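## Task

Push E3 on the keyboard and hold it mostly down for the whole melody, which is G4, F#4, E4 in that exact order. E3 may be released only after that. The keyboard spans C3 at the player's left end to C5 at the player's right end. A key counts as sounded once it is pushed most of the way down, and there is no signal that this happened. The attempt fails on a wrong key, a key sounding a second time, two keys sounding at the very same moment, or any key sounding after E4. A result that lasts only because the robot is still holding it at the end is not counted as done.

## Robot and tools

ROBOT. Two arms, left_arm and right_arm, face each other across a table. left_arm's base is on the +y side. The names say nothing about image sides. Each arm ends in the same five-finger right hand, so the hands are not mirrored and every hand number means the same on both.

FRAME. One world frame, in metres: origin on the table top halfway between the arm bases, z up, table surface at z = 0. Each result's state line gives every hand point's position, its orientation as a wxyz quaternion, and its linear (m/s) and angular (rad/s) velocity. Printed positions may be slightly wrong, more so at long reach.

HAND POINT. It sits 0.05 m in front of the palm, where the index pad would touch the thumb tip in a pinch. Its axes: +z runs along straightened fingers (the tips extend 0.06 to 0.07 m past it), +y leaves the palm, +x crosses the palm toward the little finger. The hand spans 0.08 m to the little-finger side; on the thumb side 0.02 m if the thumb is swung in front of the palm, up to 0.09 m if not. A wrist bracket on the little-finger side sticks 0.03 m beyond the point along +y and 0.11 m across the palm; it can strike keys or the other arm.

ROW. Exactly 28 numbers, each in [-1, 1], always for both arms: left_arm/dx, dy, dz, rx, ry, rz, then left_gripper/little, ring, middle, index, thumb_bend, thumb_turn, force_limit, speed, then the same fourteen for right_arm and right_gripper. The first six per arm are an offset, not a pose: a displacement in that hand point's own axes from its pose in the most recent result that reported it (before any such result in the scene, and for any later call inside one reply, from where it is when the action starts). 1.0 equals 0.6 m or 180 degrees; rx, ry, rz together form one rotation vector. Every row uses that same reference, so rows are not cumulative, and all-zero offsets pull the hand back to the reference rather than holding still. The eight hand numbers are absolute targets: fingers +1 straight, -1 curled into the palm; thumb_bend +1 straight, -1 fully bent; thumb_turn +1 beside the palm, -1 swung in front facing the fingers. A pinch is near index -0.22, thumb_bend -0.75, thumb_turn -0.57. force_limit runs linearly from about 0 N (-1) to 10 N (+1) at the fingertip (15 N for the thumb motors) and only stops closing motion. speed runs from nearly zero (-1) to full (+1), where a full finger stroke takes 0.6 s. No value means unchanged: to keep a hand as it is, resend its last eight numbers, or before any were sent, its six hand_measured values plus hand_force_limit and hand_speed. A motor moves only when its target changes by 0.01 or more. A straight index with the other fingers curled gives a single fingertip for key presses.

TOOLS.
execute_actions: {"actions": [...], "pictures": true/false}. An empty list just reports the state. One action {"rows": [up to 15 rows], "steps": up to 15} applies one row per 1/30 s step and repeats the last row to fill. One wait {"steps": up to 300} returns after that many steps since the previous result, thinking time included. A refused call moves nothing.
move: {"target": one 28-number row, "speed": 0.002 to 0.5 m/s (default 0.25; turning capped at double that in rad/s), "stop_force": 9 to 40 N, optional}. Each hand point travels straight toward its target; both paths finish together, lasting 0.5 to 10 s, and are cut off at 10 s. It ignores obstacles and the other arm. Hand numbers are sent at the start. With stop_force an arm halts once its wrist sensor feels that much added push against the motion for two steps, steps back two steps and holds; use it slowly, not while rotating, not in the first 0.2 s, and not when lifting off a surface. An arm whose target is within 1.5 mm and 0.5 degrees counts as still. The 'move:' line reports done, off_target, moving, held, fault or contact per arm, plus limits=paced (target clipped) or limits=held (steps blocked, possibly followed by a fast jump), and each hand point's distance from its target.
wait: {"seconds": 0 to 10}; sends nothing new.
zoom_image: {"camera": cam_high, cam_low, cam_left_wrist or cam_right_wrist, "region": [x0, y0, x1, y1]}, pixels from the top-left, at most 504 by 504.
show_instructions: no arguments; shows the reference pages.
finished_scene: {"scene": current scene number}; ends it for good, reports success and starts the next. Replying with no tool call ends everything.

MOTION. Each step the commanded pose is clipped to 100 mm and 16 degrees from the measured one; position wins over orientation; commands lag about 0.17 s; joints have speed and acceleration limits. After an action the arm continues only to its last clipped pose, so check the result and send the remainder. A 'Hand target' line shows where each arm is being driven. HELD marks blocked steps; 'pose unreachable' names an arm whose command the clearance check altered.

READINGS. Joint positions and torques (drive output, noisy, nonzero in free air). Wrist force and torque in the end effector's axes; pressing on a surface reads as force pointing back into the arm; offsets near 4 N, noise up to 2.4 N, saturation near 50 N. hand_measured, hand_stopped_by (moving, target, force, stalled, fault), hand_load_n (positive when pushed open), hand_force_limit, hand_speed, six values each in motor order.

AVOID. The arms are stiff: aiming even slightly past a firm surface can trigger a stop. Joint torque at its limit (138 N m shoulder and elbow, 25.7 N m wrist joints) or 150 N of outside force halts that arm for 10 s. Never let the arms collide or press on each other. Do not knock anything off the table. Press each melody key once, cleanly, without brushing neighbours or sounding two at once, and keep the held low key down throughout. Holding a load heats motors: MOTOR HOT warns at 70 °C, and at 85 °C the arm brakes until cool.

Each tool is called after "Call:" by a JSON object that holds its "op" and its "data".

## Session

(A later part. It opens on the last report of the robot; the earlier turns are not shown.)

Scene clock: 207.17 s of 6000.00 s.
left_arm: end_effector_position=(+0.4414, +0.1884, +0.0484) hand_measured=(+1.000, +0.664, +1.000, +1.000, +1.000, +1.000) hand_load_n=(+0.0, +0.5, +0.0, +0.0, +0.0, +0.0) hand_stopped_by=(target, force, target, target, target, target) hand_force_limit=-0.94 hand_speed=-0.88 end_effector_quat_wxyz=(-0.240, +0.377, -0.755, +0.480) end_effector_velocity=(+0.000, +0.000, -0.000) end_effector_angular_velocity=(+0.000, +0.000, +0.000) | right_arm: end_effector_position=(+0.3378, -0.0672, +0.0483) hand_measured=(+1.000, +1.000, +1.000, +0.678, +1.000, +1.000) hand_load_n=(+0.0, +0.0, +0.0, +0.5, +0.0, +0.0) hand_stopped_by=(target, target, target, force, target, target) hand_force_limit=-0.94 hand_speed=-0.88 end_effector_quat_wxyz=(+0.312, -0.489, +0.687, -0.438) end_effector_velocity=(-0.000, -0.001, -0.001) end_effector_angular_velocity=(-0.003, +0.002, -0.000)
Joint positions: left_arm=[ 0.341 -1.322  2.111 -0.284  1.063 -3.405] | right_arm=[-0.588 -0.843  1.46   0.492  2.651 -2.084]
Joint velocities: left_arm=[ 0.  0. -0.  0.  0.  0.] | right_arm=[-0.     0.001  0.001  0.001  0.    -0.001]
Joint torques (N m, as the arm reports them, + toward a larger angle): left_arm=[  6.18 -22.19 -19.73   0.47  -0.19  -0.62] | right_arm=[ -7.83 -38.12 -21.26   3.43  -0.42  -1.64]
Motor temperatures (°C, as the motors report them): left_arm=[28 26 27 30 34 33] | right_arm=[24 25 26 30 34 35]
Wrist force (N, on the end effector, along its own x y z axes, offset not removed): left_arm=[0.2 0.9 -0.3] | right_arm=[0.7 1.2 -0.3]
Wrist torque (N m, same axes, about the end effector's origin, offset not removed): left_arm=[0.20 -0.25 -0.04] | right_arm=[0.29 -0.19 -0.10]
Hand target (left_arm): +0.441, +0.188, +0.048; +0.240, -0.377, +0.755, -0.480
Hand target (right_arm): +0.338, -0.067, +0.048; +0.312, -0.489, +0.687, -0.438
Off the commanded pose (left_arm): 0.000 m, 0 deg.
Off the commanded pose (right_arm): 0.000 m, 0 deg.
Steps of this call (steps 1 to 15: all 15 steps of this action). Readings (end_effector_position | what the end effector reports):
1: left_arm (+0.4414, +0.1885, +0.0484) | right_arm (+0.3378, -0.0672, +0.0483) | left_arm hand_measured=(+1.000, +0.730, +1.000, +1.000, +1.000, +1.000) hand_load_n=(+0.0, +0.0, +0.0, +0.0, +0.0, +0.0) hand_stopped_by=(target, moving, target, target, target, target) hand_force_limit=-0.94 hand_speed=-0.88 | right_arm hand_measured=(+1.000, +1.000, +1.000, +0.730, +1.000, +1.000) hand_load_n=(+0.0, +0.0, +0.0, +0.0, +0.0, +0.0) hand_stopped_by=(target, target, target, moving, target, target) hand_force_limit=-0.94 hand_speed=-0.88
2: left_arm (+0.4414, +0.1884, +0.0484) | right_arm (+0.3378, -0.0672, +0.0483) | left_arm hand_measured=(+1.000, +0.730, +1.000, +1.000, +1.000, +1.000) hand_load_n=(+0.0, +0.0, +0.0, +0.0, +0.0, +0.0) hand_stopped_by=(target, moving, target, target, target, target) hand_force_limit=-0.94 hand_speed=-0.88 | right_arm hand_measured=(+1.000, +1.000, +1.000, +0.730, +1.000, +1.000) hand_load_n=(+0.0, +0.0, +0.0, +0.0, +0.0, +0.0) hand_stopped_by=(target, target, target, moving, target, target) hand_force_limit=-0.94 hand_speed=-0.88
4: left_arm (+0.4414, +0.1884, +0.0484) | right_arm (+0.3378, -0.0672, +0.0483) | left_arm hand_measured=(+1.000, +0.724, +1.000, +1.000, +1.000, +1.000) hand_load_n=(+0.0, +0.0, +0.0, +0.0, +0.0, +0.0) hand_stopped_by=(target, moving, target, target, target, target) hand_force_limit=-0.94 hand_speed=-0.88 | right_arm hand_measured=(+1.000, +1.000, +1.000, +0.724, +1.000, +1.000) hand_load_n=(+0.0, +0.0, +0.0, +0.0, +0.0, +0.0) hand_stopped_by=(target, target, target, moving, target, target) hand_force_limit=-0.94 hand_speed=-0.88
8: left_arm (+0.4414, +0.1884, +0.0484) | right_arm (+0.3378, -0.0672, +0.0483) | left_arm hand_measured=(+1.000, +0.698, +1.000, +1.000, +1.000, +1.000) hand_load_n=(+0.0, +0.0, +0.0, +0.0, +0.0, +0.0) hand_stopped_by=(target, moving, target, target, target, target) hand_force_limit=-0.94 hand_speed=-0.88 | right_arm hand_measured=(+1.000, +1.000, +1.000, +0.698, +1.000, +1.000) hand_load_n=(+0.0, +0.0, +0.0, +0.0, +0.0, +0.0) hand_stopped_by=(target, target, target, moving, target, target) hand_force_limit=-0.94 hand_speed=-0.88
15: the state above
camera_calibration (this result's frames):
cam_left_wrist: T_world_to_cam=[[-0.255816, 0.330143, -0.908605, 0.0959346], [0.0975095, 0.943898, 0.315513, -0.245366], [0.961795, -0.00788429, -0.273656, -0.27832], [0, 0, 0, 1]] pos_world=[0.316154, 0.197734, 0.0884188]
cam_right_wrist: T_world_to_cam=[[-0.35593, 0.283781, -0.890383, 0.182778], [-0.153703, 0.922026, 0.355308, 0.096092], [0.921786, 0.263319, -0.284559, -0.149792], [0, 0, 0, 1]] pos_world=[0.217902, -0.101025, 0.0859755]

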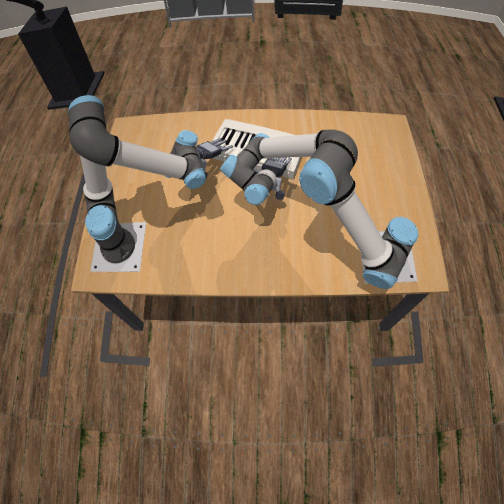

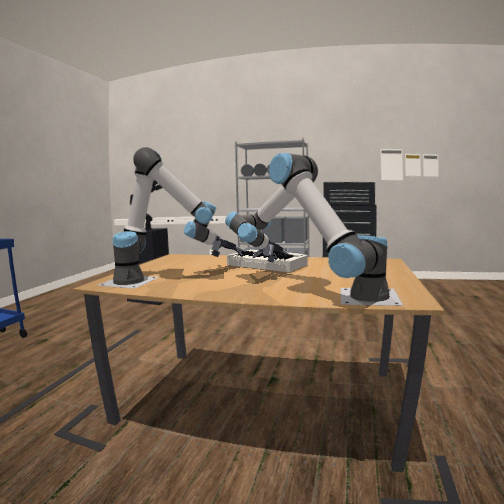

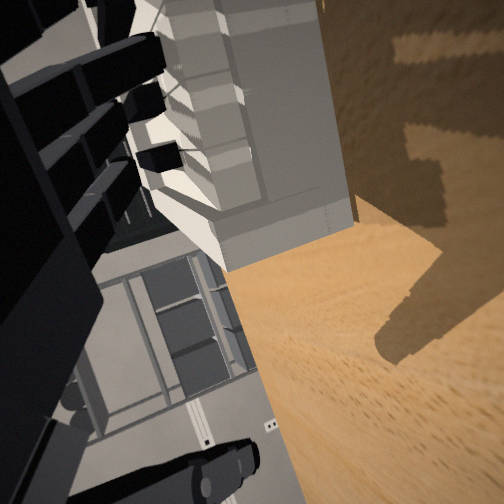

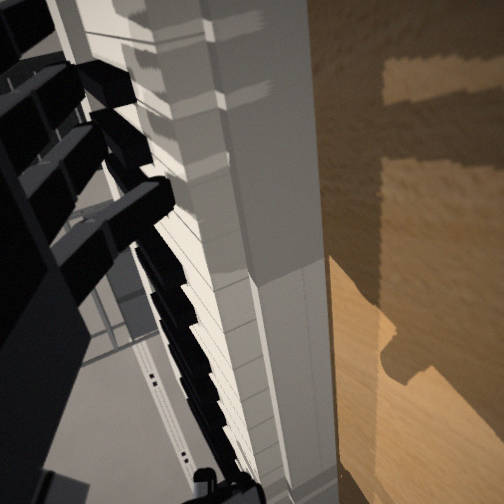

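Call:
{"op": "execute_actions", "data": {"actions": [{"rows": [[0,0,0,0,0,0,1,0.36,1,1,1,1,-0.4,-0.5, 0,0,0,0,0,0,1,1,1,0.62,1,1,-0.94,-0.88]], "steps": 13}], "pictures": false}}

Call:
{"op": "execute_actions", "data": {"actions": [{"rows": [[0,0,0,0,0,0,1,0.36,1,1,1,1,-0.4,-0.5, 0,0,0,0,0,0,1,1,1,0.32,1,1,-0.3,-0.3]], "steps": 11}]}}

Call:
{"op": "execute_actions", "data": {"actions": [{"rows": [[0,0,0,0,0,0,1,0.36,1,1,1,1,-0.4,-0.5, 0,0,0,0,0,0,1,1,1,1,1,1,-0.3,0.6]], "steps": 8}], "pictures": false}}

Call:
{"op": "move", "data": {"target": [0,0,0,0,0,0,1,0.36,1,1,1,1,-0.4,-0.5, -0.02517,-0.02325,0.04985,0,0,0,1,1,1,1,1,1,-0.3,0.6], "speed": 0.1}}

Call:
{"op": "execute_actions", "data": {"actions": [{"rows": [[0,0,0,0,0,0,1,0.36,1,1,1,1,-0.4,-0.5, 0,0,0,0,0,0,1,1,1,0.70,1,1,-0.2,-0.3]], "steps": 12}]}}

Scene clock: 266.17 s of 6000.00 s.
left_arm: end_effector_position=(+0.4414, +0.1885, +0.0484) hand_measured=(+1.000, +0.446, +1.000, +1.000, +1.000, +1.000) hand_load_n=(+0.0, +2.5, +0.0, +0.0, +0.0, +0.0) hand_stopped_by=(target, force, target, target, target, target) hand_force_limit=-0.40 hand_speed=-0.50 end_effector_quat_wxyz=(-0.240, +0.377, -0.755, +0.480) end_effector_velocity=(+0.000, -0.000, +0.000) end_effector_angular_velocity=(-0.001, -0.000, -0.000) | right_arm: end_effector_position=(+0.3378, -0.0671, +0.0483) hand_measured=(+1.000, +1.000, +1.000, +0.678, +1.000, +1.000) hand_load_n=(+0.0, +0.0, +0.0, +0.5, +0.0, +0.0) hand_stopped_by=(target, target, target, force, target, target) hand_force_limit=-0.94 hand_speed=-0.88 end_effector_quat_wxyz=(+0.312, -0.489, +0.687, -0.438) end_effector_velocity=(+0.000, -0.000, -0.000) end_effector_angular_velocity=(-0.001, +0.000, -0.000)
Joint positions: left_arm=[ 0.341 -1.322  2.111 -0.284  1.063 -3.405] | right_arm=[-0.588 -0.843  1.459  0.492  2.651 -2.084]
Joint velocities: left_arm=[-0. -0. -0. -0. -0.  0.] | right_arm=[-0.  0.  0. -0.  0. -0.]
Joint torques (N m, as the arm reports them, + toward a larger angle): left_arm=[ -6.97 -30.74  -4.2   -0.6   -0.03   1.3 ] | right_arm=[ 10.5  -52.68 -12.58   1.85   2.58   2.01]
Motor temperatures (°C, as the motors report them): left_arm=[28 26 27 30 34 33] | right_arm=[24 25 26 30 34 35]
Wrist force (N, on the end effector, along its own x y z axes, offset not removed): left_arm=[-1.5 -3.6 0.5] | right_arm=[2.2 1.2 -0.4]
Wrist torque (N m, same axes, about the end effector's origin, offset not removed): left_arm=[0.04 -0.04 -0.40] | right_arm=[0.26 -0.42 0.03]
Hand target (left_arm): +0.441, +0.188, +0.048; +0.240, -0.377, +0.755, -0.480
Hand target (right_arm): +0.338, -0.067, +0.048; +0.312, -0.489, +0.687, -0.438
Off the commanded pose (left_arm): 0.000 m, 0 deg.
Off the commanded pose (right_arm): 0.000 m, 0 deg.
Steps of this call (steps 1 to 90: nothing new was sent; then 55.57 s passed at rest; steps 91 to 103: all 13 steps of this action). Readings (end_effector_position | what the end effector reports):
91: left_arm (+0.4414, +0.1885, +0.0484) | right_arm (+0.3378, -0.0671, +0.0483) | left_arm hand_measured=(+1.000, +0.664, +1.000, +1.000, +1.000, +1.000) hand_load_n=(+0.0, +0.5, +0.0, +0.0, +0.0, +0.0) hand_stopped_by=(target, moving, target, target, target, target) hand_force_limit=-0.40 hand_speed=-0.50 | right_arm hand_measured=(+1.000, +1.000, +1.000, +0.678, +1.000, +1.000) hand_load_n=(+0.0, +0.0, +0.0, +0.5, +0.0, +0.0) hand_stopped_by=(target, target, target, force, target, target) hand_force_limit=-0.94 hand_speed=-0.88
92: left_arm (+0.4414, +0.1885, +0.0484) | right_arm (+0.3378, -0.0671, +0.0483) | left_arm hand_measured=(+1.000, +0.664, +1.000, +1.000, +1.000, +1.000) hand_load_n=(+0.0, +0.5, +0.0, +0.0, +0.0, +0.0) hand_stopped_by=(target, moving, target, target, target, target) hand_force_limit=-0.40 hand_speed=-0.50 | right_arm hand_measured=(+1.000, +1.000, +1.000, +0.678, +1.000, +1.000) hand_load_n=(+0.0, +0.0, +0.0, +0.5, +0.0, +0.0) hand_stopped_by=(target, target, target, force, target, target) hand_force_limit=-0.94 hand_speed=-0.88
94: left_arm (+0.4414, +0.1885, +0.0484) | right_arm (+0.3378, -0.0671, +0.0483) | left_arm hand_measured=(+1.000, +0.640, +1.000, +1.000, +1.000, +1.000) hand_load_n=(+0.0, +0.5, +0.0, +0.0, +0.0, +0.0) hand_stopped_by=(target, moving, target, target, target, target) hand_force_limit=-0.40 hand_speed=-0.50 | right_arm hand_measured=(+1.000, +1.000, +1.000, +0.678, +1.000, +1.000) hand_load_n=(+0.0, +0.0, +0.0, +0.5, +0.0, +0.0) hand_stopped_by=(target, target, target, force, target, target) hand_force_limit=-0.94 hand_speed=-0.88
98: left_arm (+0.4414, +0.1885, +0.0484) | right_arm (+0.3378, -0.0671, +0.0483) | left_arm hand_measured=(+1.000, +0.528, +1.000, +1.000, +1.000, +1.000) hand_load_n=(+0.0, +1.0, +0.0, +0.0, +0.0, +0.0) hand_stopped_by=(target, moving, target, target, target, target) hand_force_limit=-0.40 hand_speed=-0.50 | right_arm hand_measured=(+1.000, +1.000, +1.000, +0.678, +1.000, +1.000) hand_load_n=(+0.0, +0.0, +0.0, +0.5, +0.0, +0.0) hand_stopped_by=(target, target, target, force, target, target) hand_force_limit=-0.94 hand_speed=-0.88
103: the state above

Scene clock: 266.53 s of 6000.00 s.
left_arm: end_effector_position=(+0.4414, +0.1885, +0.0484) hand_measured=(+1.000, +0.446, +1.000, +1.000, +1.000, +1.000) hand_load_n=(+0.0, +2.0, +0.0, +0.0, +0.0, +0.0) hand_stopped_by=(target, force, target, target, target, target) hand_force_limit=-0.40 hand_speed=-0.50 end_effector_quat_wxyz=(-0.240, +0.377, -0.755, +0.480) end_effector_velocity=(+0.000, -0.000, +0.000) end_effector_angular_velocity=(-0.001, -0.001, -0.000) | right_arm: end_effector_position=(+0.3378, -0.0672, +0.0483) hand_measured=(+1.000, +1.000, +1.000, +0.450, +1.000, +1.000) hand_load_n=(+0.0, +0.0, +0.0, +6.5, +0.0, +0.0) hand_stopped_by=(target, target, target, force, target, target) hand_force_limit=-0.30 hand_speed=-0.30 end_effector_quat_wxyz=(+0.312, -0.489, +0.687, -0.438) end_effector_velocity=(+0.000, +0.000, +0.001) end_effector_angular_velocity=(+0.001, -0.001, +0.000)
Joint positions: left_arm=[ 0.341 -1.322  2.111 -0.284  1.063 -3.405] | right_arm=[-0.588 -0.843  1.459  0.492  2.651 -2.084]
Joint velocities: left_arm=[-0.    -0.     0.    -0.002 -0.     0.   ] | right_arm=[ 0.    -0.001 -0.001  0.     0.    -0.   ]
Joint torques (N m, as the arm reports them, + toward a larger angle): left_arm=[ -6.57 -31.45  -4.22  -0.15  -0.41   0.99] | right_arm=[  8.91 -51.04 -11.66   1.81   0.79   1.51]
Motor temperatures (°C, as the motors report them): left_arm=[28 26 27 30 34 33] | right_arm=[24 25 26 30 34 35]
Wrist force (N, on the end effector, along its own x y z axes, offset not removed): left_arm=[0.5 -4.2 -0.1] | right_arm=[2.2 -6.0 -1.4]
Wrist torque (N m, same axes, about the end effector's origin, offset not removed): left_arm=[-0.20 -0.28 -0.24] | right_arm=[0.81 -0.54 0.07]
Hand target (left_arm): +0.441, +0.188, +0.048; +0.240, -0.377, +0.755, -0.480
Hand target (right_arm): +0.338, -0.067, +0.048; +0.312, -0.489, +0.687, -0.438
Off the commanded pose (left_arm): 0.000 m, 0 deg.
Off the commanded pose (right_arm): 0.000 m, 0 deg.
Steps of this call (steps 1 to 11: all 11 steps of this action). Readings (end_effector_position | what the end effector reports):
1: left_arm (+0.4414, +0.1885, +0.0484) | right_arm (+0.3378, -0.0671, +0.0483) | left_arm hand_measured=(+1.000, +0.446, +1.000, +1.000, +1.000, +1.000) hand_load_n=(+0.0, +2.5, +0.0, +0.0, +0.0, +0.0) hand_stopped_by=(target, force, target, target, target, target) hand_force_limit=-0.40 hand_speed=-0.50 | right_arm hand_measured=(+1.000, +1.000, +1.000, +0.678, +1.000, +1.000) hand_load_n=(+0.0, +0.0, +0.0, +0.5, +0.0, +0.0) hand_stopped_by=(target, target, target, moving, target, target) hand_force_limit=-0.30 hand_speed=-0.30
2: left_arm (+0.4414, +0.1885, +0.0484) | right_arm (+0.3378, -0.0671, +0.0483) | left_arm hand_measured=(+1.000, +0.446, +1.000, +1.000, +1.000, +1.000) hand_load_n=(+0.0, +2.5, +0.0, +0.0, +0.0, +0.0) hand_stopped_by=(target, force, target, target, target, target) hand_force_limit=-0.40 hand_speed=-0.50 | right_arm hand_measured=(+1.000, +1.000, +1.000, +0.678, +1.000, +1.000) hand_load_n=(+0.0, +0.0, +0.0, +0.5, +0.0, +0.0) hand_stopped_by=(target, target, target, moving, target, target) hand_force_limit=-0.30 hand_speed=-0.30
4: left_arm (+0.4414, +0.1885, +0.0484) | right_arm (+0.3378, -0.0671, +0.0483) | left_arm hand_measured=(+1.000, +0.446, +1.000, +1.000, +1.000, +1.000) hand_load_n=(+0.0, +2.5, +0.0, +0.0, +0.0, +0.0) hand_stopped_by=(target, force, target, target, target, target) hand_force_limit=-0.40 hand_speed=-0.50 | right_arm hand_measured=(+1.000, +1.000, +1.000, +0.642, +1.000, +1.000) hand_load_n=(+0.0, +0.0, +0.0, +0.5, +0.0, +0.0) hand_stopped_by=(target, target, target, moving, target, target) hand_force_limit=-0.30 hand_speed=-0.30
8: left_arm (+0.4414, +0.1885, +0.0484) | right_arm (+0.3378, -0.0672, +0.0483) | left_arm hand_measured=(+1.000, +0.446, +1.000, +1.000, +1.000, +1.000) hand_load_n=(+0.0, +2.5, +0.0, +0.0, +0.0, +0.0) hand_stopped_by=(target, force, target, target, target, target) hand_force_limit=-0.40 hand_speed=-0.50 | right_arm hand_measured=(+1.000, +1.000, +1.000, +0.486, +1.000, +1.000) hand_load_n=(+0.0, +0.0, +0.0, +1.0, +0.0, +0.0) hand_stopped_by=(target, target, target, moving, target, target) hand_force_limit=-0.30 hand_speed=-0.30
11: the state above
camera_calibration (this result's frames):
cam_left_wrist: T_world_to_cam=[[-0.255811, 0.330133, -0.90861, 0.0959275], [0.0975001, 0.943902, 0.315505, -0.245405], [0.961797, -0.0078799, -0.273649, -0.278338], [0, 0, 0, 1]] pos_world=[0.316171, 0.197776, 0.0884202]
cam_right_wrist: T_world_to_cam=[[-0.355808, 0.283778, -0.890433, 0.182766], [-0.1537, 0.922041, 0.355269, 0.0960729], [0.921833, 0.263267, -0.284453, -0.149835], [0, 0, 0, 1]] pos_world=[0.217919, -0.101002, 0.0859882]

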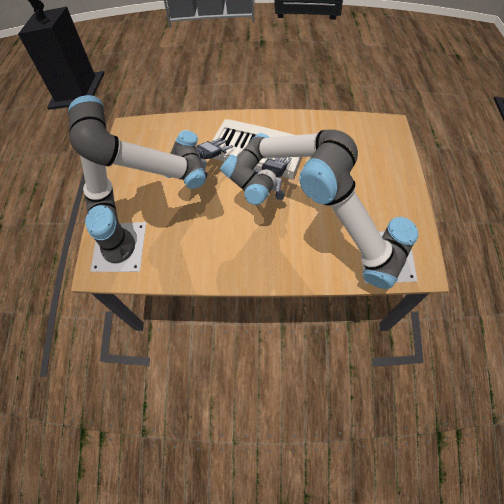

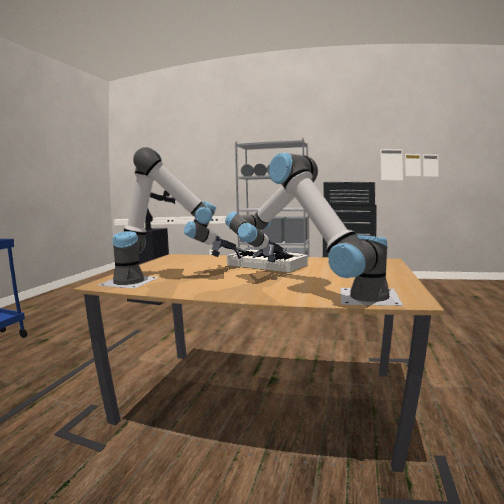

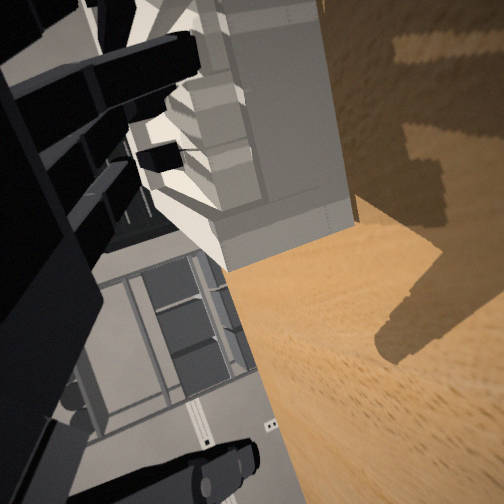

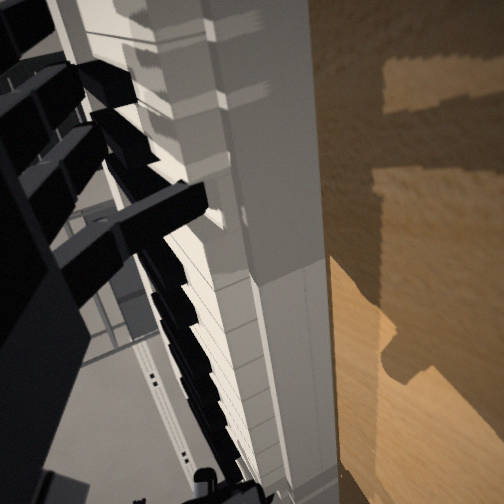

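Scene clock: 266.80 s of 6000.00 s.
left_arm: end_effector_position=(+0.4414, +0.1885, +0.0484) hand_measured=(+1.000, +0.446, +1.000, +1.000, +1.000, +1.000) hand_load_n=(+0.0, +2.5, +0.0, +0.0, +0.0, +0.0) hand_stopped_by=(target, force, target, target, target, target) hand_force_limit=-0.40 hand_speed=-0.50 end_effector_quat_wxyz=(-0.240, +0.377, -0.755, +0.480) end_effector_velocity=(+0.000, -0.000, +0.000) end_effector_angular_velocity=(-0.001, -0.000, +0.000) | right_arm: end_effector_position=(+0.3378, -0.0672, +0.0483) hand_measured=(+1.000, +1.000, +1.000, +0.886, +1.000, +1.000) hand_load_n=(+0.0, +0.0, +0.0, +0.5, +0.0, +0.0) hand_stopped_by=(target, target, target, moving, target, target) hand_force_limit=-0.30 hand_speed=0.60 end_effector_quat_wxyz=(+0.312, -0.489, +0.687, -0.438) end_effector_velocity=(-0.000, -0.000, -0.001) end_effector_angular_velocity=(-0.001, +0.001, -0.000)
Joint positions: left_arm=[ 0.341 -1.322  2.111 -0.284  1.063 -3.405] | right_arm=[-0.588 -0.843  1.459  0.492  2.651 -2.084]
Joint velocities: left_arm=[ 0. -0. -0. -0.  0. -0.] | right_arm=[-0.     0.001  0.     0.    -0.     0.001]
Joint torques (N m, as the arm reports them, + toward a larger angle): left_arm=[ -6.59 -30.55  -4.48  -0.12  -0.39   1.13] | right_arm=[  8.25 -49.62 -11.08   1.68   0.09   1.59]
Motor temperatures (°C, as the motors report them): left_arm=[28 26 27 30 34 33] | right_arm=[24 25 26 30 34 35]
Wrist force (N, on the end effector, along its own x y z axes, offset not removed): left_arm=[0.9 -3.9 1.9] | right_arm=[1.5 3.5 0.3]
Wrist torque (N m, same axes, about the end effector's origin, offset not removed): left_arm=[-0.19 -0.46 -0.25] | right_arm=[0.49 -0.39 0.05]
Hand target (left_arm): +0.441, +0.188, +0.048; +0.240, -0.377, +0.755, -0.480
Hand target (right_arm): +0.338, -0.067, +0.048; +0.312, -0.489, +0.687, -0.438
Off the commanded pose (left_arm): 0.000 m, 0 deg.
Off the commanded pose (right_arm): 0.000 m, 0 deg.
Steps of this call (steps 1 to 8: all 8 steps of this action). Readings (end_effector_position | what the end effector reports):
1: left_arm (+0.4414, +0.1885, +0.0484) | right_arm (+0.3378, -0.0672, +0.0483) | left_arm hand_measured=(+1.000, +0.446, +1.000, +1.000, +1.000, +1.000) hand_load_n=(+0.0, +2.0, +0.0, +0.0, +0.0, +0.0) hand_stopped_by=(target, force, target, target, target, target) hand_force_limit=-0.40 hand_speed=-0.50 | right_arm hand_measured=(+1.000, +1.000, +1.000, +0.450, +1.000, +1.000) hand_load_n=(+0.0, +0.0, +0.0, +6.5, +0.0, +0.0) hand_stopped_by=(target, target, target, moving, target, target) hand_force_limit=-0.30 hand_speed=0.60
2: left_arm (+0.4414, +0.1885, +0.0484) | right_arm (+0.3378, -0.0672, +0.0483) | left_arm hand_measured=(+1.000, +0.446, +1.000, +1.000, +1.000, +1.000) hand_load_n=(+0.0, +2.0, +0.0, +0.0, +0.0, +0.0) hand_stopped_by=(target, force, target, target, target, target) hand_force_limit=-0.40 hand_speed=-0.50 | right_arm hand_measured=(+1.000, +1.000, +1.000, +0.450, +1.000, +1.000) hand_load_n=(+0.0, +0.0, +0.0, +6.5, +0.0, +0.0) hand_stopped_by=(target, target, target, moving, target, target) hand_force_limit=-0.30 hand_speed=0.60
4: left_arm (+0.4414, +0.1885, +0.0484) | right_arm (+0.3378, -0.0672, +0.0483) | left_arm hand_measured=(+1.000, +0.446, +1.000, +1.000, +1.000, +1.000) hand_load_n=(+0.0, +2.5, +0.0, +0.0, +0.0, +0.0) hand_stopped_by=(target, force, target, target, target, target) hand_force_limit=-0.40 hand_speed=-0.50 | right_arm hand_measured=(+1.000, +1.000, +1.000, +0.530, +1.000, +1.000) hand_load_n=(+0.0, +0.0, +0.0, +0.0, +0.0, +0.0) hand_stopped_by=(target, target, target, moving, target, target) hand_force_limit=-0.30 hand_speed=0.60
8: the state above

Scene clock: 267.97 s of 6000.00 s.
left_arm: end_effector_position=(+0.4414, +0.1885, +0.0484) hand_measured=(+1.000, +0.446, +1.000, +1.000, +1.000, +1.000) hand_load_n=(+0.0, +2.5, +0.0, +0.0, +0.0, +0.0) hand_stopped_by=(target, force, target, target, target, target) hand_force_limit=-0.40 hand_speed=-0.50 end_effector_quat_wxyz=(-0.240, +0.377, -0.755, +0.480) end_effector_velocity=(+0.000, -0.001, +0.000) end_effector_angular_velocity=(-0.002, -0.001, -0.000) | right_arm: end_effector_position=(+0.3737, -0.0637, +0.0483) hand_measured=(+1.000, +1.000, +1.000, +1.000, +1.000, +1.000) hand_load_n=(+0.0, +0.0, +0.0, +0.0, +0.0, +0.0) hand_stopped_by=(target, target, target, target, target, target) hand_force_limit=-0.30 hand_speed=0.60 end_effector_quat_wxyz=(+0.312, -0.489, +0.687, -0.438) end_effector_velocity=(+0.002, +0.000, -0.000) end_effector_angular_velocity=(+0.000, +0.000, +0.001)
Joint positions: left_arm=[ 0.341 -1.322  2.111 -0.284  1.063 -3.405] | right_arm=[-0.641 -0.829  1.412  0.442  2.625 -2.18 ]
Joint velocities: left_arm=[-0.    -0.     0.    -0.002 -0.    -0.   ] | right_arm=[-0.003  0.001 -0.002 -0.004 -0.002 -0.006]
Joint torques (N m, as the arm reports them, + toward a larger angle): left_arm=[ -6.96 -31.27  -4.11  -0.05  -0.43   0.95] | right_arm=[-12.36 -38.41 -23.69  -0.37  -1.22  -2.39]
Motor temperatures (°C, as the motors report them): left_arm=[28 26 27 30 34 33] | right_arm=[24 25 26 30 34 35]
Wrist force (N, on the end effector, along its own x y z axes, offset not removed): left_arm=[0.2 -4.1 0.0] | right_arm=[2.0 2.2 0.3]
Wrist torque (N m, same axes, about the end effector's origin, offset not removed): left_arm=[-0.04 -0.27 -0.24] | right_arm=[0.30 -0.49 0.07]
Hand target (left_arm): +0.441, +0.188, +0.048; +0.240, -0.377, +0.755, -0.480
Hand target (right_arm): +0.374, -0.064, +0.048; +0.312, -0.489, +0.687, -0.438
Off the commanded pose (left_arm): 0.000 m, 0 deg.
Off the commanded pose (right_arm): 0.000 m, 0 deg.
move: done
camera_calibration (this result's frames):
cam_left_wrist: T_world_to_cam=[[-0.255811, 0.330133, -0.908611, 0.0959275], [0.0975, 0.943902, 0.315505, -0.245405], [0.961797, -0.00787981, -0.273649, -0.278338], [0, 0, 0, 1]] pos_world=[0.316171, 0.197776, 0.0884202]
cam_right_wrist: T_world_to_cam=[[-0.355862, 0.283846, -0.89039, 0.194564], [-0.153502, 0.922065, 0.355294, 0.0983146], [0.921846, 0.263112, -0.284556, -0.183814], [0, 0, 0, 1]] pos_world=[0.253777, -0.0975151, 0.0860019]

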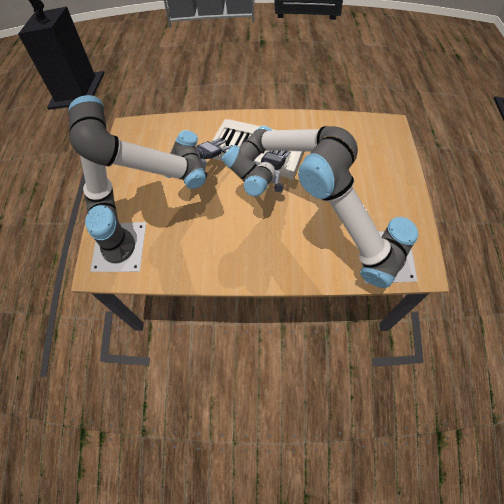

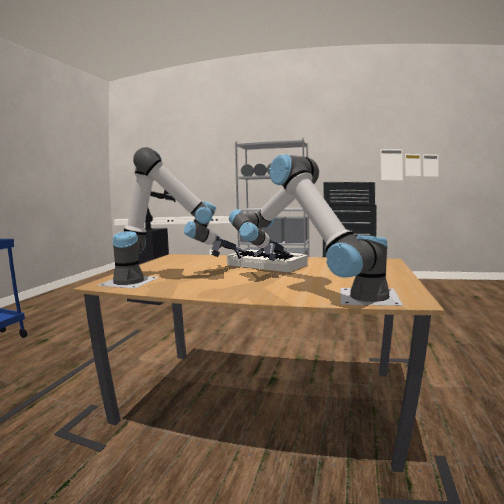

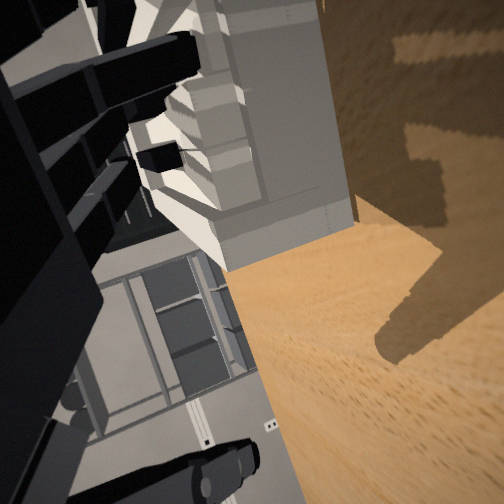

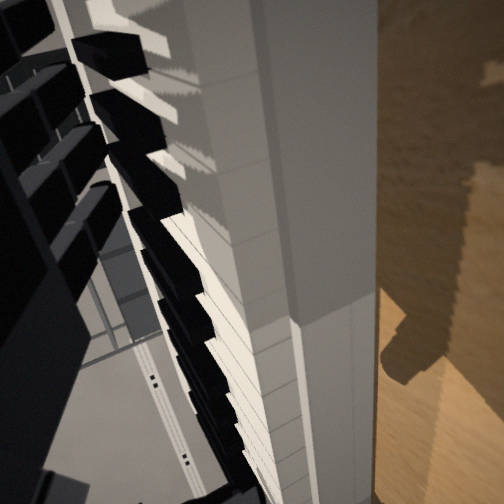

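Scene clock: 268.37 s of 6000.00 s.
left_arm: end_effector_position=(+0.4414, +0.1885, +0.0484) hand_measured=(+1.000, +0.446, +1.000, +1.000, +1.000, +1.000) hand_load_n=(+0.0, +2.5, +0.0, +0.0, +0.0, +0.0) hand_stopped_by=(target, force, target, target, target, target) hand_force_limit=-0.40 hand_speed=-0.50 end_effector_quat_wxyz=(-0.240, +0.377, -0.755, +0.480) end_effector_velocity=(-0.000, +0.000, -0.000) end_effector_angular_velocity=(+0.001, +0.000, -0.001) | right_arm: end_effector_position=(+0.3738, -0.0637, +0.0483) hand_measured=(+1.000, +1.000, +1.000, +0.772, +1.000, +1.000) hand_load_n=(+0.0, +0.0, +0.0, +7.0, +0.0, +0.0) hand_stopped_by=(target, target, target, force, target, target) hand_force_limit=-0.20 hand_speed=-0.30 end_effector_quat_wxyz=(+0.312, -0.489, +0.687, -0.438) end_effector_velocity=(-0.000, -0.000, -0.001) end_effector_angular_velocity=(-0.000, +0.001, -0.001)
Joint positions: left_arm=[ 0.341 -1.322  2.111 -0.284  1.063 -3.405] | right_arm=[-0.641 -0.829  1.412  0.442  2.625 -2.18 ]
Joint velocities: left_arm=[-0.001 -0.     0.     0.001 -0.    -0.   ] | right_arm=[ 0.     0.002  0.     0.    -0.     0.002]
Joint torques (N m, as the arm reports them, + toward a larger angle): left_arm=[ -7.06 -31.35  -4.72  -0.11  -0.39   1.02] | right_arm=[  4.67 -41.38 -15.21   3.18   0.38   2.22]
Motor temperatures (°C, as the motors report them): left_arm=[28 26 27 30 34 33] | right_arm=[24 25 26 30 34 35]
Wrist force (N, on the end effector, along its own x y z axes, offset not removed): left_arm=[0.5 -4.2 1.3] | right_arm=[1.5 -4.1 -0.7]
Wrist torque (N m, same axes, about the end effector's origin, offset not removed): left_arm=[-0.28 -0.40 -0.22] | right_arm=[0.83 -0.30 -0.03]
Hand target (left_arm): +0.441, +0.188, +0.048; +0.240, -0.377, +0.755, -0.480
Hand target (right_arm): +0.374, -0.064, +0.048; +0.312, -0.489, +0.687, -0.438
Off the commanded pose (left_arm): 0.000 m, 0 deg.
Off the commanded pose (right_arm): 0.000 m, 0 deg.
Steps of this call (steps 1 to 12: all 12 steps of this action). Readings (end_effector_position | what the end effector reports):
1: left_arm (+0.4414, +0.1885, +0.0484) | right_arm (+0.3737, -0.0637, +0.0483) | left_arm hand_measured=(+1.000, +0.446, +1.000, +1.000, +1.000, +1.000) hand_load_n=(+0.0, +2.5, +0.0, +0.0, +0.0, +0.0) hand_stopped_by=(target, force, target, target, target, target) hand_force_limit=-0.40 hand_speed=-0.50 | right_arm hand_measured=(+1.000, +1.000, +1.000, +1.000, +1.000, +1.000) hand_load_n=(+0.0, +0.0, +0.0, +0.0, +0.0, +0.0) hand_stopped_by=(target, target, target, moving, target, target) hand_force_limit=-0.20 hand_speed=-0.30
2: left_arm (+0.4414, +0.1885, +0.0484) | right_arm (+0.3737, -0.0637, +0.0483) | left_arm hand_measured=(+1.000, +0.446, +1.000, +1.000, +1.000, +1.000) hand_load_n=(+0.0, +2.5, +0.0, +0.0, +0.0, +0.0) hand_stopped_by=(target, force, target, target, target, target) hand_force_limit=-0.40 hand_speed=-0.50 | right_arm hand_measured=(+1.000, +1.000, +1.000, +1.000, +1.000, +1.000) hand_load_n=(+0.0, +0.0, +0.0, +0.0, +0.0, +0.0) hand_stopped_by=(target, target, target, moving, target, target) hand_force_limit=-0.20 hand_speed=-0.30
4: left_arm (+0.4414, +0.1885, +0.0484) | right_arm (+0.3737, -0.0637, +0.0483) | left_arm hand_measured=(+1.000, +0.446, +1.000, +1.000, +1.000, +1.000) hand_load_n=(+0.0, +2.5, +0.0, +0.0, +0.0, +0.0) hand_stopped_by=(target, force, target, target, target, target) hand_force_limit=-0.40 hand_speed=-0.50 | right_arm hand_measured=(+1.000, +1.000, +1.000, +0.964, +1.000, +1.000) hand_load_n=(+0.0, +0.0, +0.0, +0.0, +0.0, +0.0) hand_stopped_by=(target, target, target, moving, target, target) hand_force_limit=-0.20 hand_speed=-0.30
8: left_arm (+0.4414, +0.1885, +0.0484) | right_arm (+0.3737, -0.0637, +0.0483) | left_arm hand_measured=(+1.000, +0.446, +1.000, +1.000, +1.000, +1.000) hand_load_n=(+0.0, +2.5, +0.0, +0.0, +0.0, +0.0) hand_stopped_by=(target, force, target, target, target, target) hand_force_limit=-0.40 hand_speed=-0.50 | right_arm hand_measured=(+1.000, +1.000, +1.000, +0.810, +1.000, +1.000) hand_load_n=(+0.0, +0.0, +0.0, +1.5, +0.0, +0.0) hand_stopped_by=(target, target, target, moving, target, target) hand_force_limit=-0.20 hand_speed=-0.30
12: the state above
camera_calibration (this result's frames):
cam_left_wrist: T_world_to_cam=[[-0.255811, 0.330133, -0.90861, 0.0959275], [0.0975001, 0.943902, 0.315505, -0.245405], [0.961797, -0.00787983, -0.273649, -0.278338], [0, 0, 0, 1]] pos_world=[0.316171, 0.197776, 0.0884202]
cam_right_wrist: T_world_to_cam=[[-0.355855, 0.28387, -0.890385, 0.194583], [-0.153515, 0.922053, 0.35532, 0.0983188], [0.921846, 0.26313, -0.284538, -0.183882], [0, 0, 0, 1]] pos_world=[0.253847, -0.0975064, 0.0859976]

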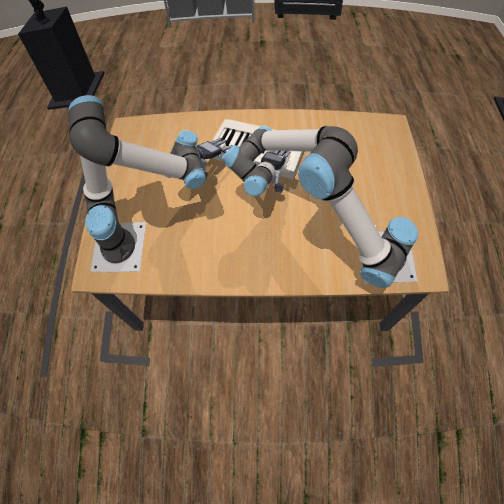

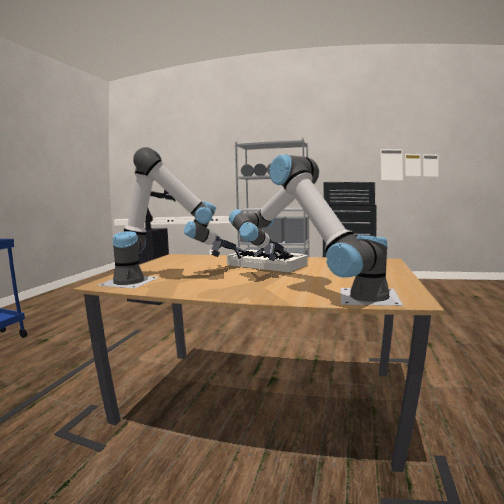

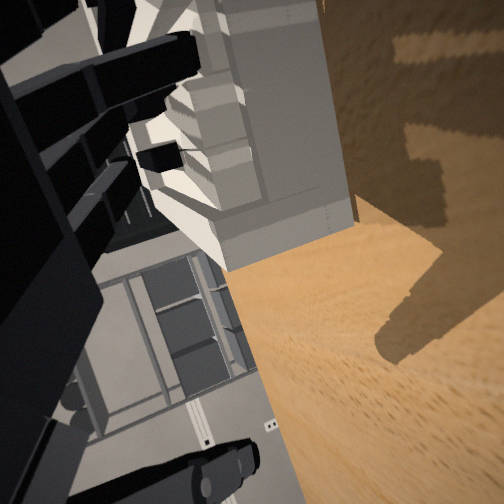

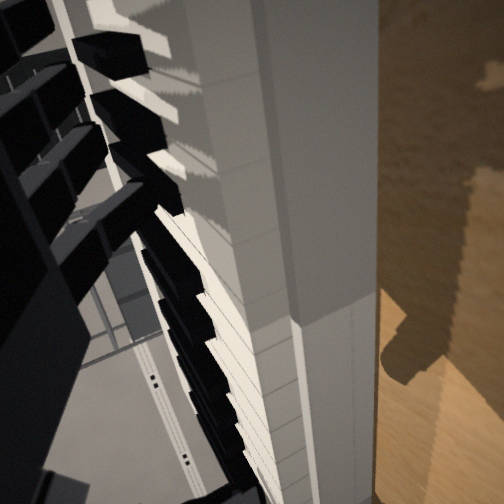

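Call:
{"op": "execute_actions", "data": {"actions": []}}

Scene clock: 283.33 s of 6000.00 s.
left_arm: end_effector_position=(+0.4414, +0.1885, +0.0484) hand_measured=(+1.000, +0.446, +1.000, +1.000, +1.000, +1.000) hand_load_n=(+0.0, +2.5, +0.0, +0.0, +0.0, +0.0) hand_stopped_by=(target, force, target, target, target, target) hand_force_limit=-0.40 hand_speed=-0.50 end_effector_quat_wxyz=(-0.240, +0.377, -0.755, +0.480) end_effector_velocity=(+0.000, +0.000, +0.000) end_effector_angular_velocity=(+0.000, +0.000, +0.000) | right_arm: end_effector_position=(+0.3737, -0.0637, +0.0483) hand_measured=(+1.000, +1.000, +1.000, +0.772, +1.000, +1.000) hand_load_n=(+0.0, +0.0, +0.0, +7.5, +0.0, +0.0) hand_stopped_by=(target, target, target, force, target, target) hand_force_limit=-0.20 hand_speed=-0.30 end_effector_quat_wxyz=(+0.312, -0.489, +0.687, -0.438) end_effector_velocity=(+0.000, +0.000, -0.000) end_effector_angular_velocity=(+0.001, -0.000, -0.000)
Joint positions: left_arm=[ 0.341 -1.322  2.111 -0.284  1.063 -3.405] | right_arm=[-0.641 -0.829  1.412  0.442  2.625 -2.18 ]
Joint velocities: left_arm=[ 0. -0. -0.  0.  0. -0.] | right_arm=[ 0.     0.001 -0.001 -0.     0.     0.001]
Joint torques (N m, as the arm reports them, + toward a larger angle): left_arm=[ -6.21 -31.45  -5.07  -0.2   -0.32   1.02] | right_arm=[ 15.04 -52.03  -5.69   3.39   1.91   2.19]
Motor temperatures (°C, as the motors report them): left_arm=[28 26 27 30 34 33] | right_arm=[24 25 26 30 34 35]
Wrist force (N, on the end effector, along its own x y z axes, offset not removed): left_arm=[0.1 -4.8 0.0] | right_arm=[0.6 -5.1 0.9]
Wrist torque (N m, same axes, about the end effector's origin, offset not removed): left_arm=[-0.28 -0.25 -0.28] | right_arm=[0.49 -0.33 -0.02]
Hand target (left_arm): +0.441, +0.188, +0.048; +0.240, -0.377, +0.755, -0.480
Hand target (right_arm): +0.374, -0.064, +0.048; +0.312, -0.489, +0.687, -0.438
Off the commanded pose (left_arm): 0.000 m, 0 deg.
Off the commanded pose (right_arm): 0.000 m, 0 deg.
Steps of this call (steps 1 to 90: nothing new was sent; then 11.97 s passed at rest). Readings (end_effector_position | what the end effector reports):
1: left_arm (+0.4414, +0.1885, +0.0484) | right_arm (+0.3737, -0.0637, +0.0483) | left_arm hand_measured=(+1.000, +0.446, +1.000, +1.000, +1.000, +1.000) hand_load_n=(+0.0, +2.5, +0.0, +0.0, +0.0, +0.0) hand_stopped_by=(target, force, target, target, target, target) hand_force_limit=-0.40 hand_speed=-0.50 | right_arm hand_measured=(+1.000, +1.000, +1.000, +0.772, +1.000, +1.000) hand_load_n=(+0.0, +0.0, +0.0, +7.0, +0.0, +0.0) hand_stopped_by=(target, target, target, force, target, target) hand_force_limit=-0.20 hand_speed=-0.30
2: left_arm (+0.4414, +0.1885, +0.0484) | right_arm (+0.3737, -0.0637, +0.0483) | left_arm hand_measured=(+1.000, +0.446, +1.000, +1.000, +1.000, +1.000) hand_load_n=(+0.0, +2.5, +0.0, +0.0, +0.0, +0.0) hand_stopped_by=(target, force, target, target, target, target) hand_force_limit=-0.40 hand_speed=-0.50 | right_arm hand_measured=(+1.000, +1.000, +1.000, +0.772, +1.000, +1.000) hand_load_n=(+0.0, +0.0, +0.0, +7.0, +0.0, +0.0) hand_stopped_by=(target, target, target, force, target, target) hand_force_limit=-0.20 hand_speed=-0.30
4: left_arm (+0.4414, +0.1885, +0.0484) | right_arm (+0.3737, -0.0637, +0.0483) | left_arm hand_measured=(+1.000, +0.446, +1.000, +1.000, +1.000, +1.000) hand_load_n=(+0.0, +2.5, +0.0, +0.0, +0.0, +0.0) hand_stopped_by=(target, force, target, target, target, target) hand_force_limit=-0.40 hand_speed=-0.50 | right_arm hand_measured=(+1.000, +1.000, +1.000, +0.772, +1.000, +1.000) hand_load_n=(+0.0, +0.0, +0.0, +7.0, +0.0, +0.0) hand_stopped_by=(target, target, target, force, target, target) hand_force_limit=-0.20 hand_speed=-0.30
8: left_arm (+0.4414, +0.1885, +0.0484) | right_arm (+0.3737, -0.0637, +0.0483) | left_arm hand_measured=(+1.000, +0.446, +1.000, +1.000, +1.000, +1.000) hand_load_n=(+0.0, +2.5, +0.0, +0.0, +0.0, +0.0) hand_stopped_by=(target, force, target, target, target, target) hand_force_limit=-0.40 hand_speed=-0.50 | right_arm hand_measured=(+1.000, +1.000, +1.000, +0.772, +1.000, +1.000) hand_load_n=(+0.0, +0.0, +0.0, +7.0, +0.0, +0.0) hand_stopped_by=(target, target, target, force, target, target) hand_force_limit=-0.20 hand_speed=-0.30
90: the state above
camera_calibration (this result's frames):
cam_left_wrist: T_world_to_cam=[[-0.255811, 0.330133, -0.90861, 0.0959274], [0.0975001, 0.943902, 0.315505, -0.245405], [0.961797, -0.00787978, -0.273649, -0.278338], [0, 0, 0, 1]] pos_world=[0.316171, 0.197776, 0.0884202]
cam_right_wrist: T_world_to_cam=[[-0.355862, 0.283846, -0.89039, 0.194564], [-0.153504, 0.922064, 0.355294, 0.0983154], [0.921845, 0.263114, -0.284556, -0.183813], [0, 0, 0, 1]] pos_world=[0.253777, -0.0975155, 0.0860017]

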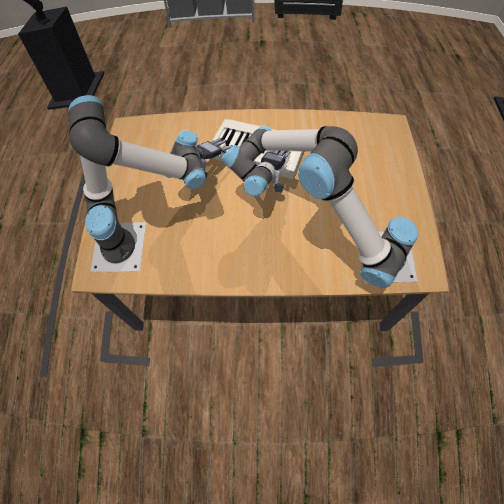

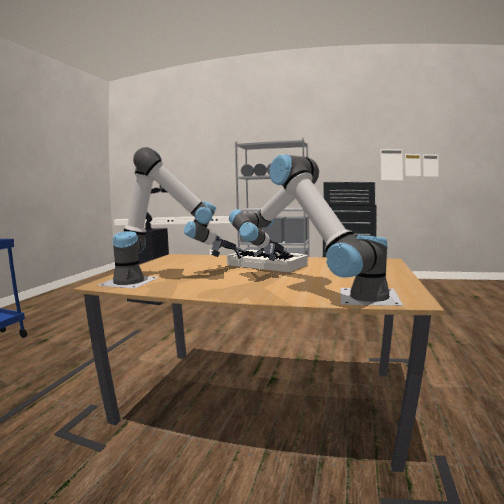

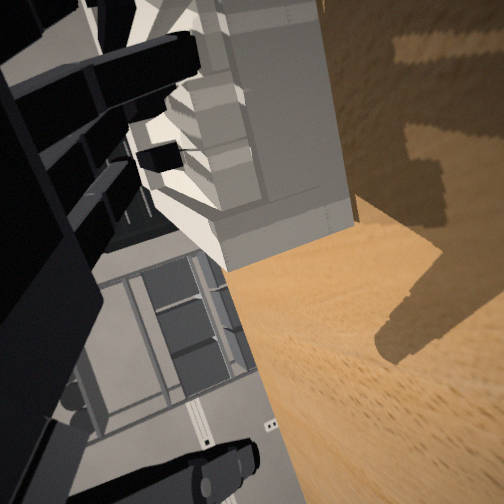

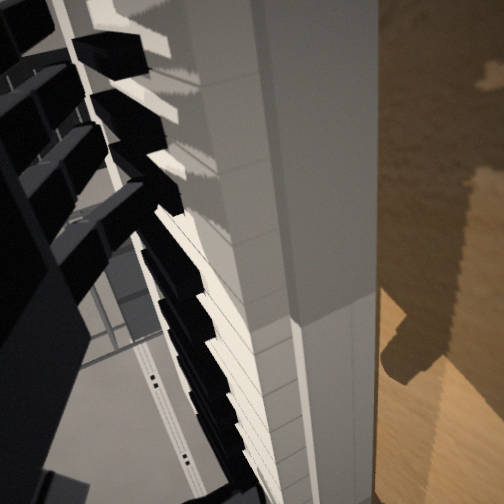

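Call:
{"op": "zoom_image", "data": {"camera": "cam_high", "region": [160, 100, 320, 220]}}

Call:
{"op": "zoom_image", "data": {"camera": "cam_right_wrist", "region": [60, 0, 300, 320]}}

Region (160, 100, 320, 220) of cam_high's 504x504 image, scaled by 3.150, with more detail than that image has; it fills the top 378 rows of this view, and the rest is white.

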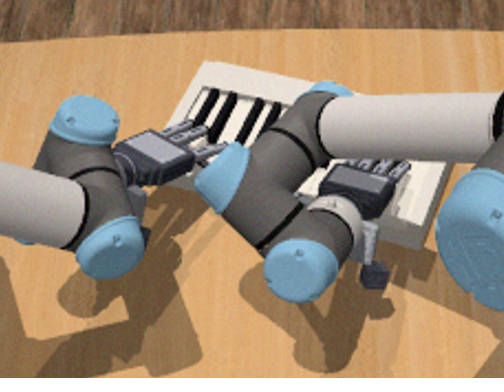

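Region (60, 0, 300, 320) of cam_right_wrist's 504x504 image, scaled by 1.575, with more detail than that image has; it fills the left 378 columns of this view, and the rest is white.

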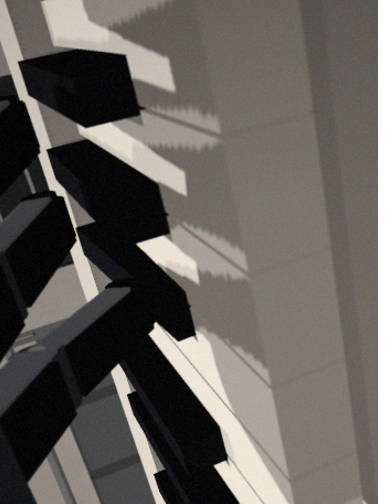

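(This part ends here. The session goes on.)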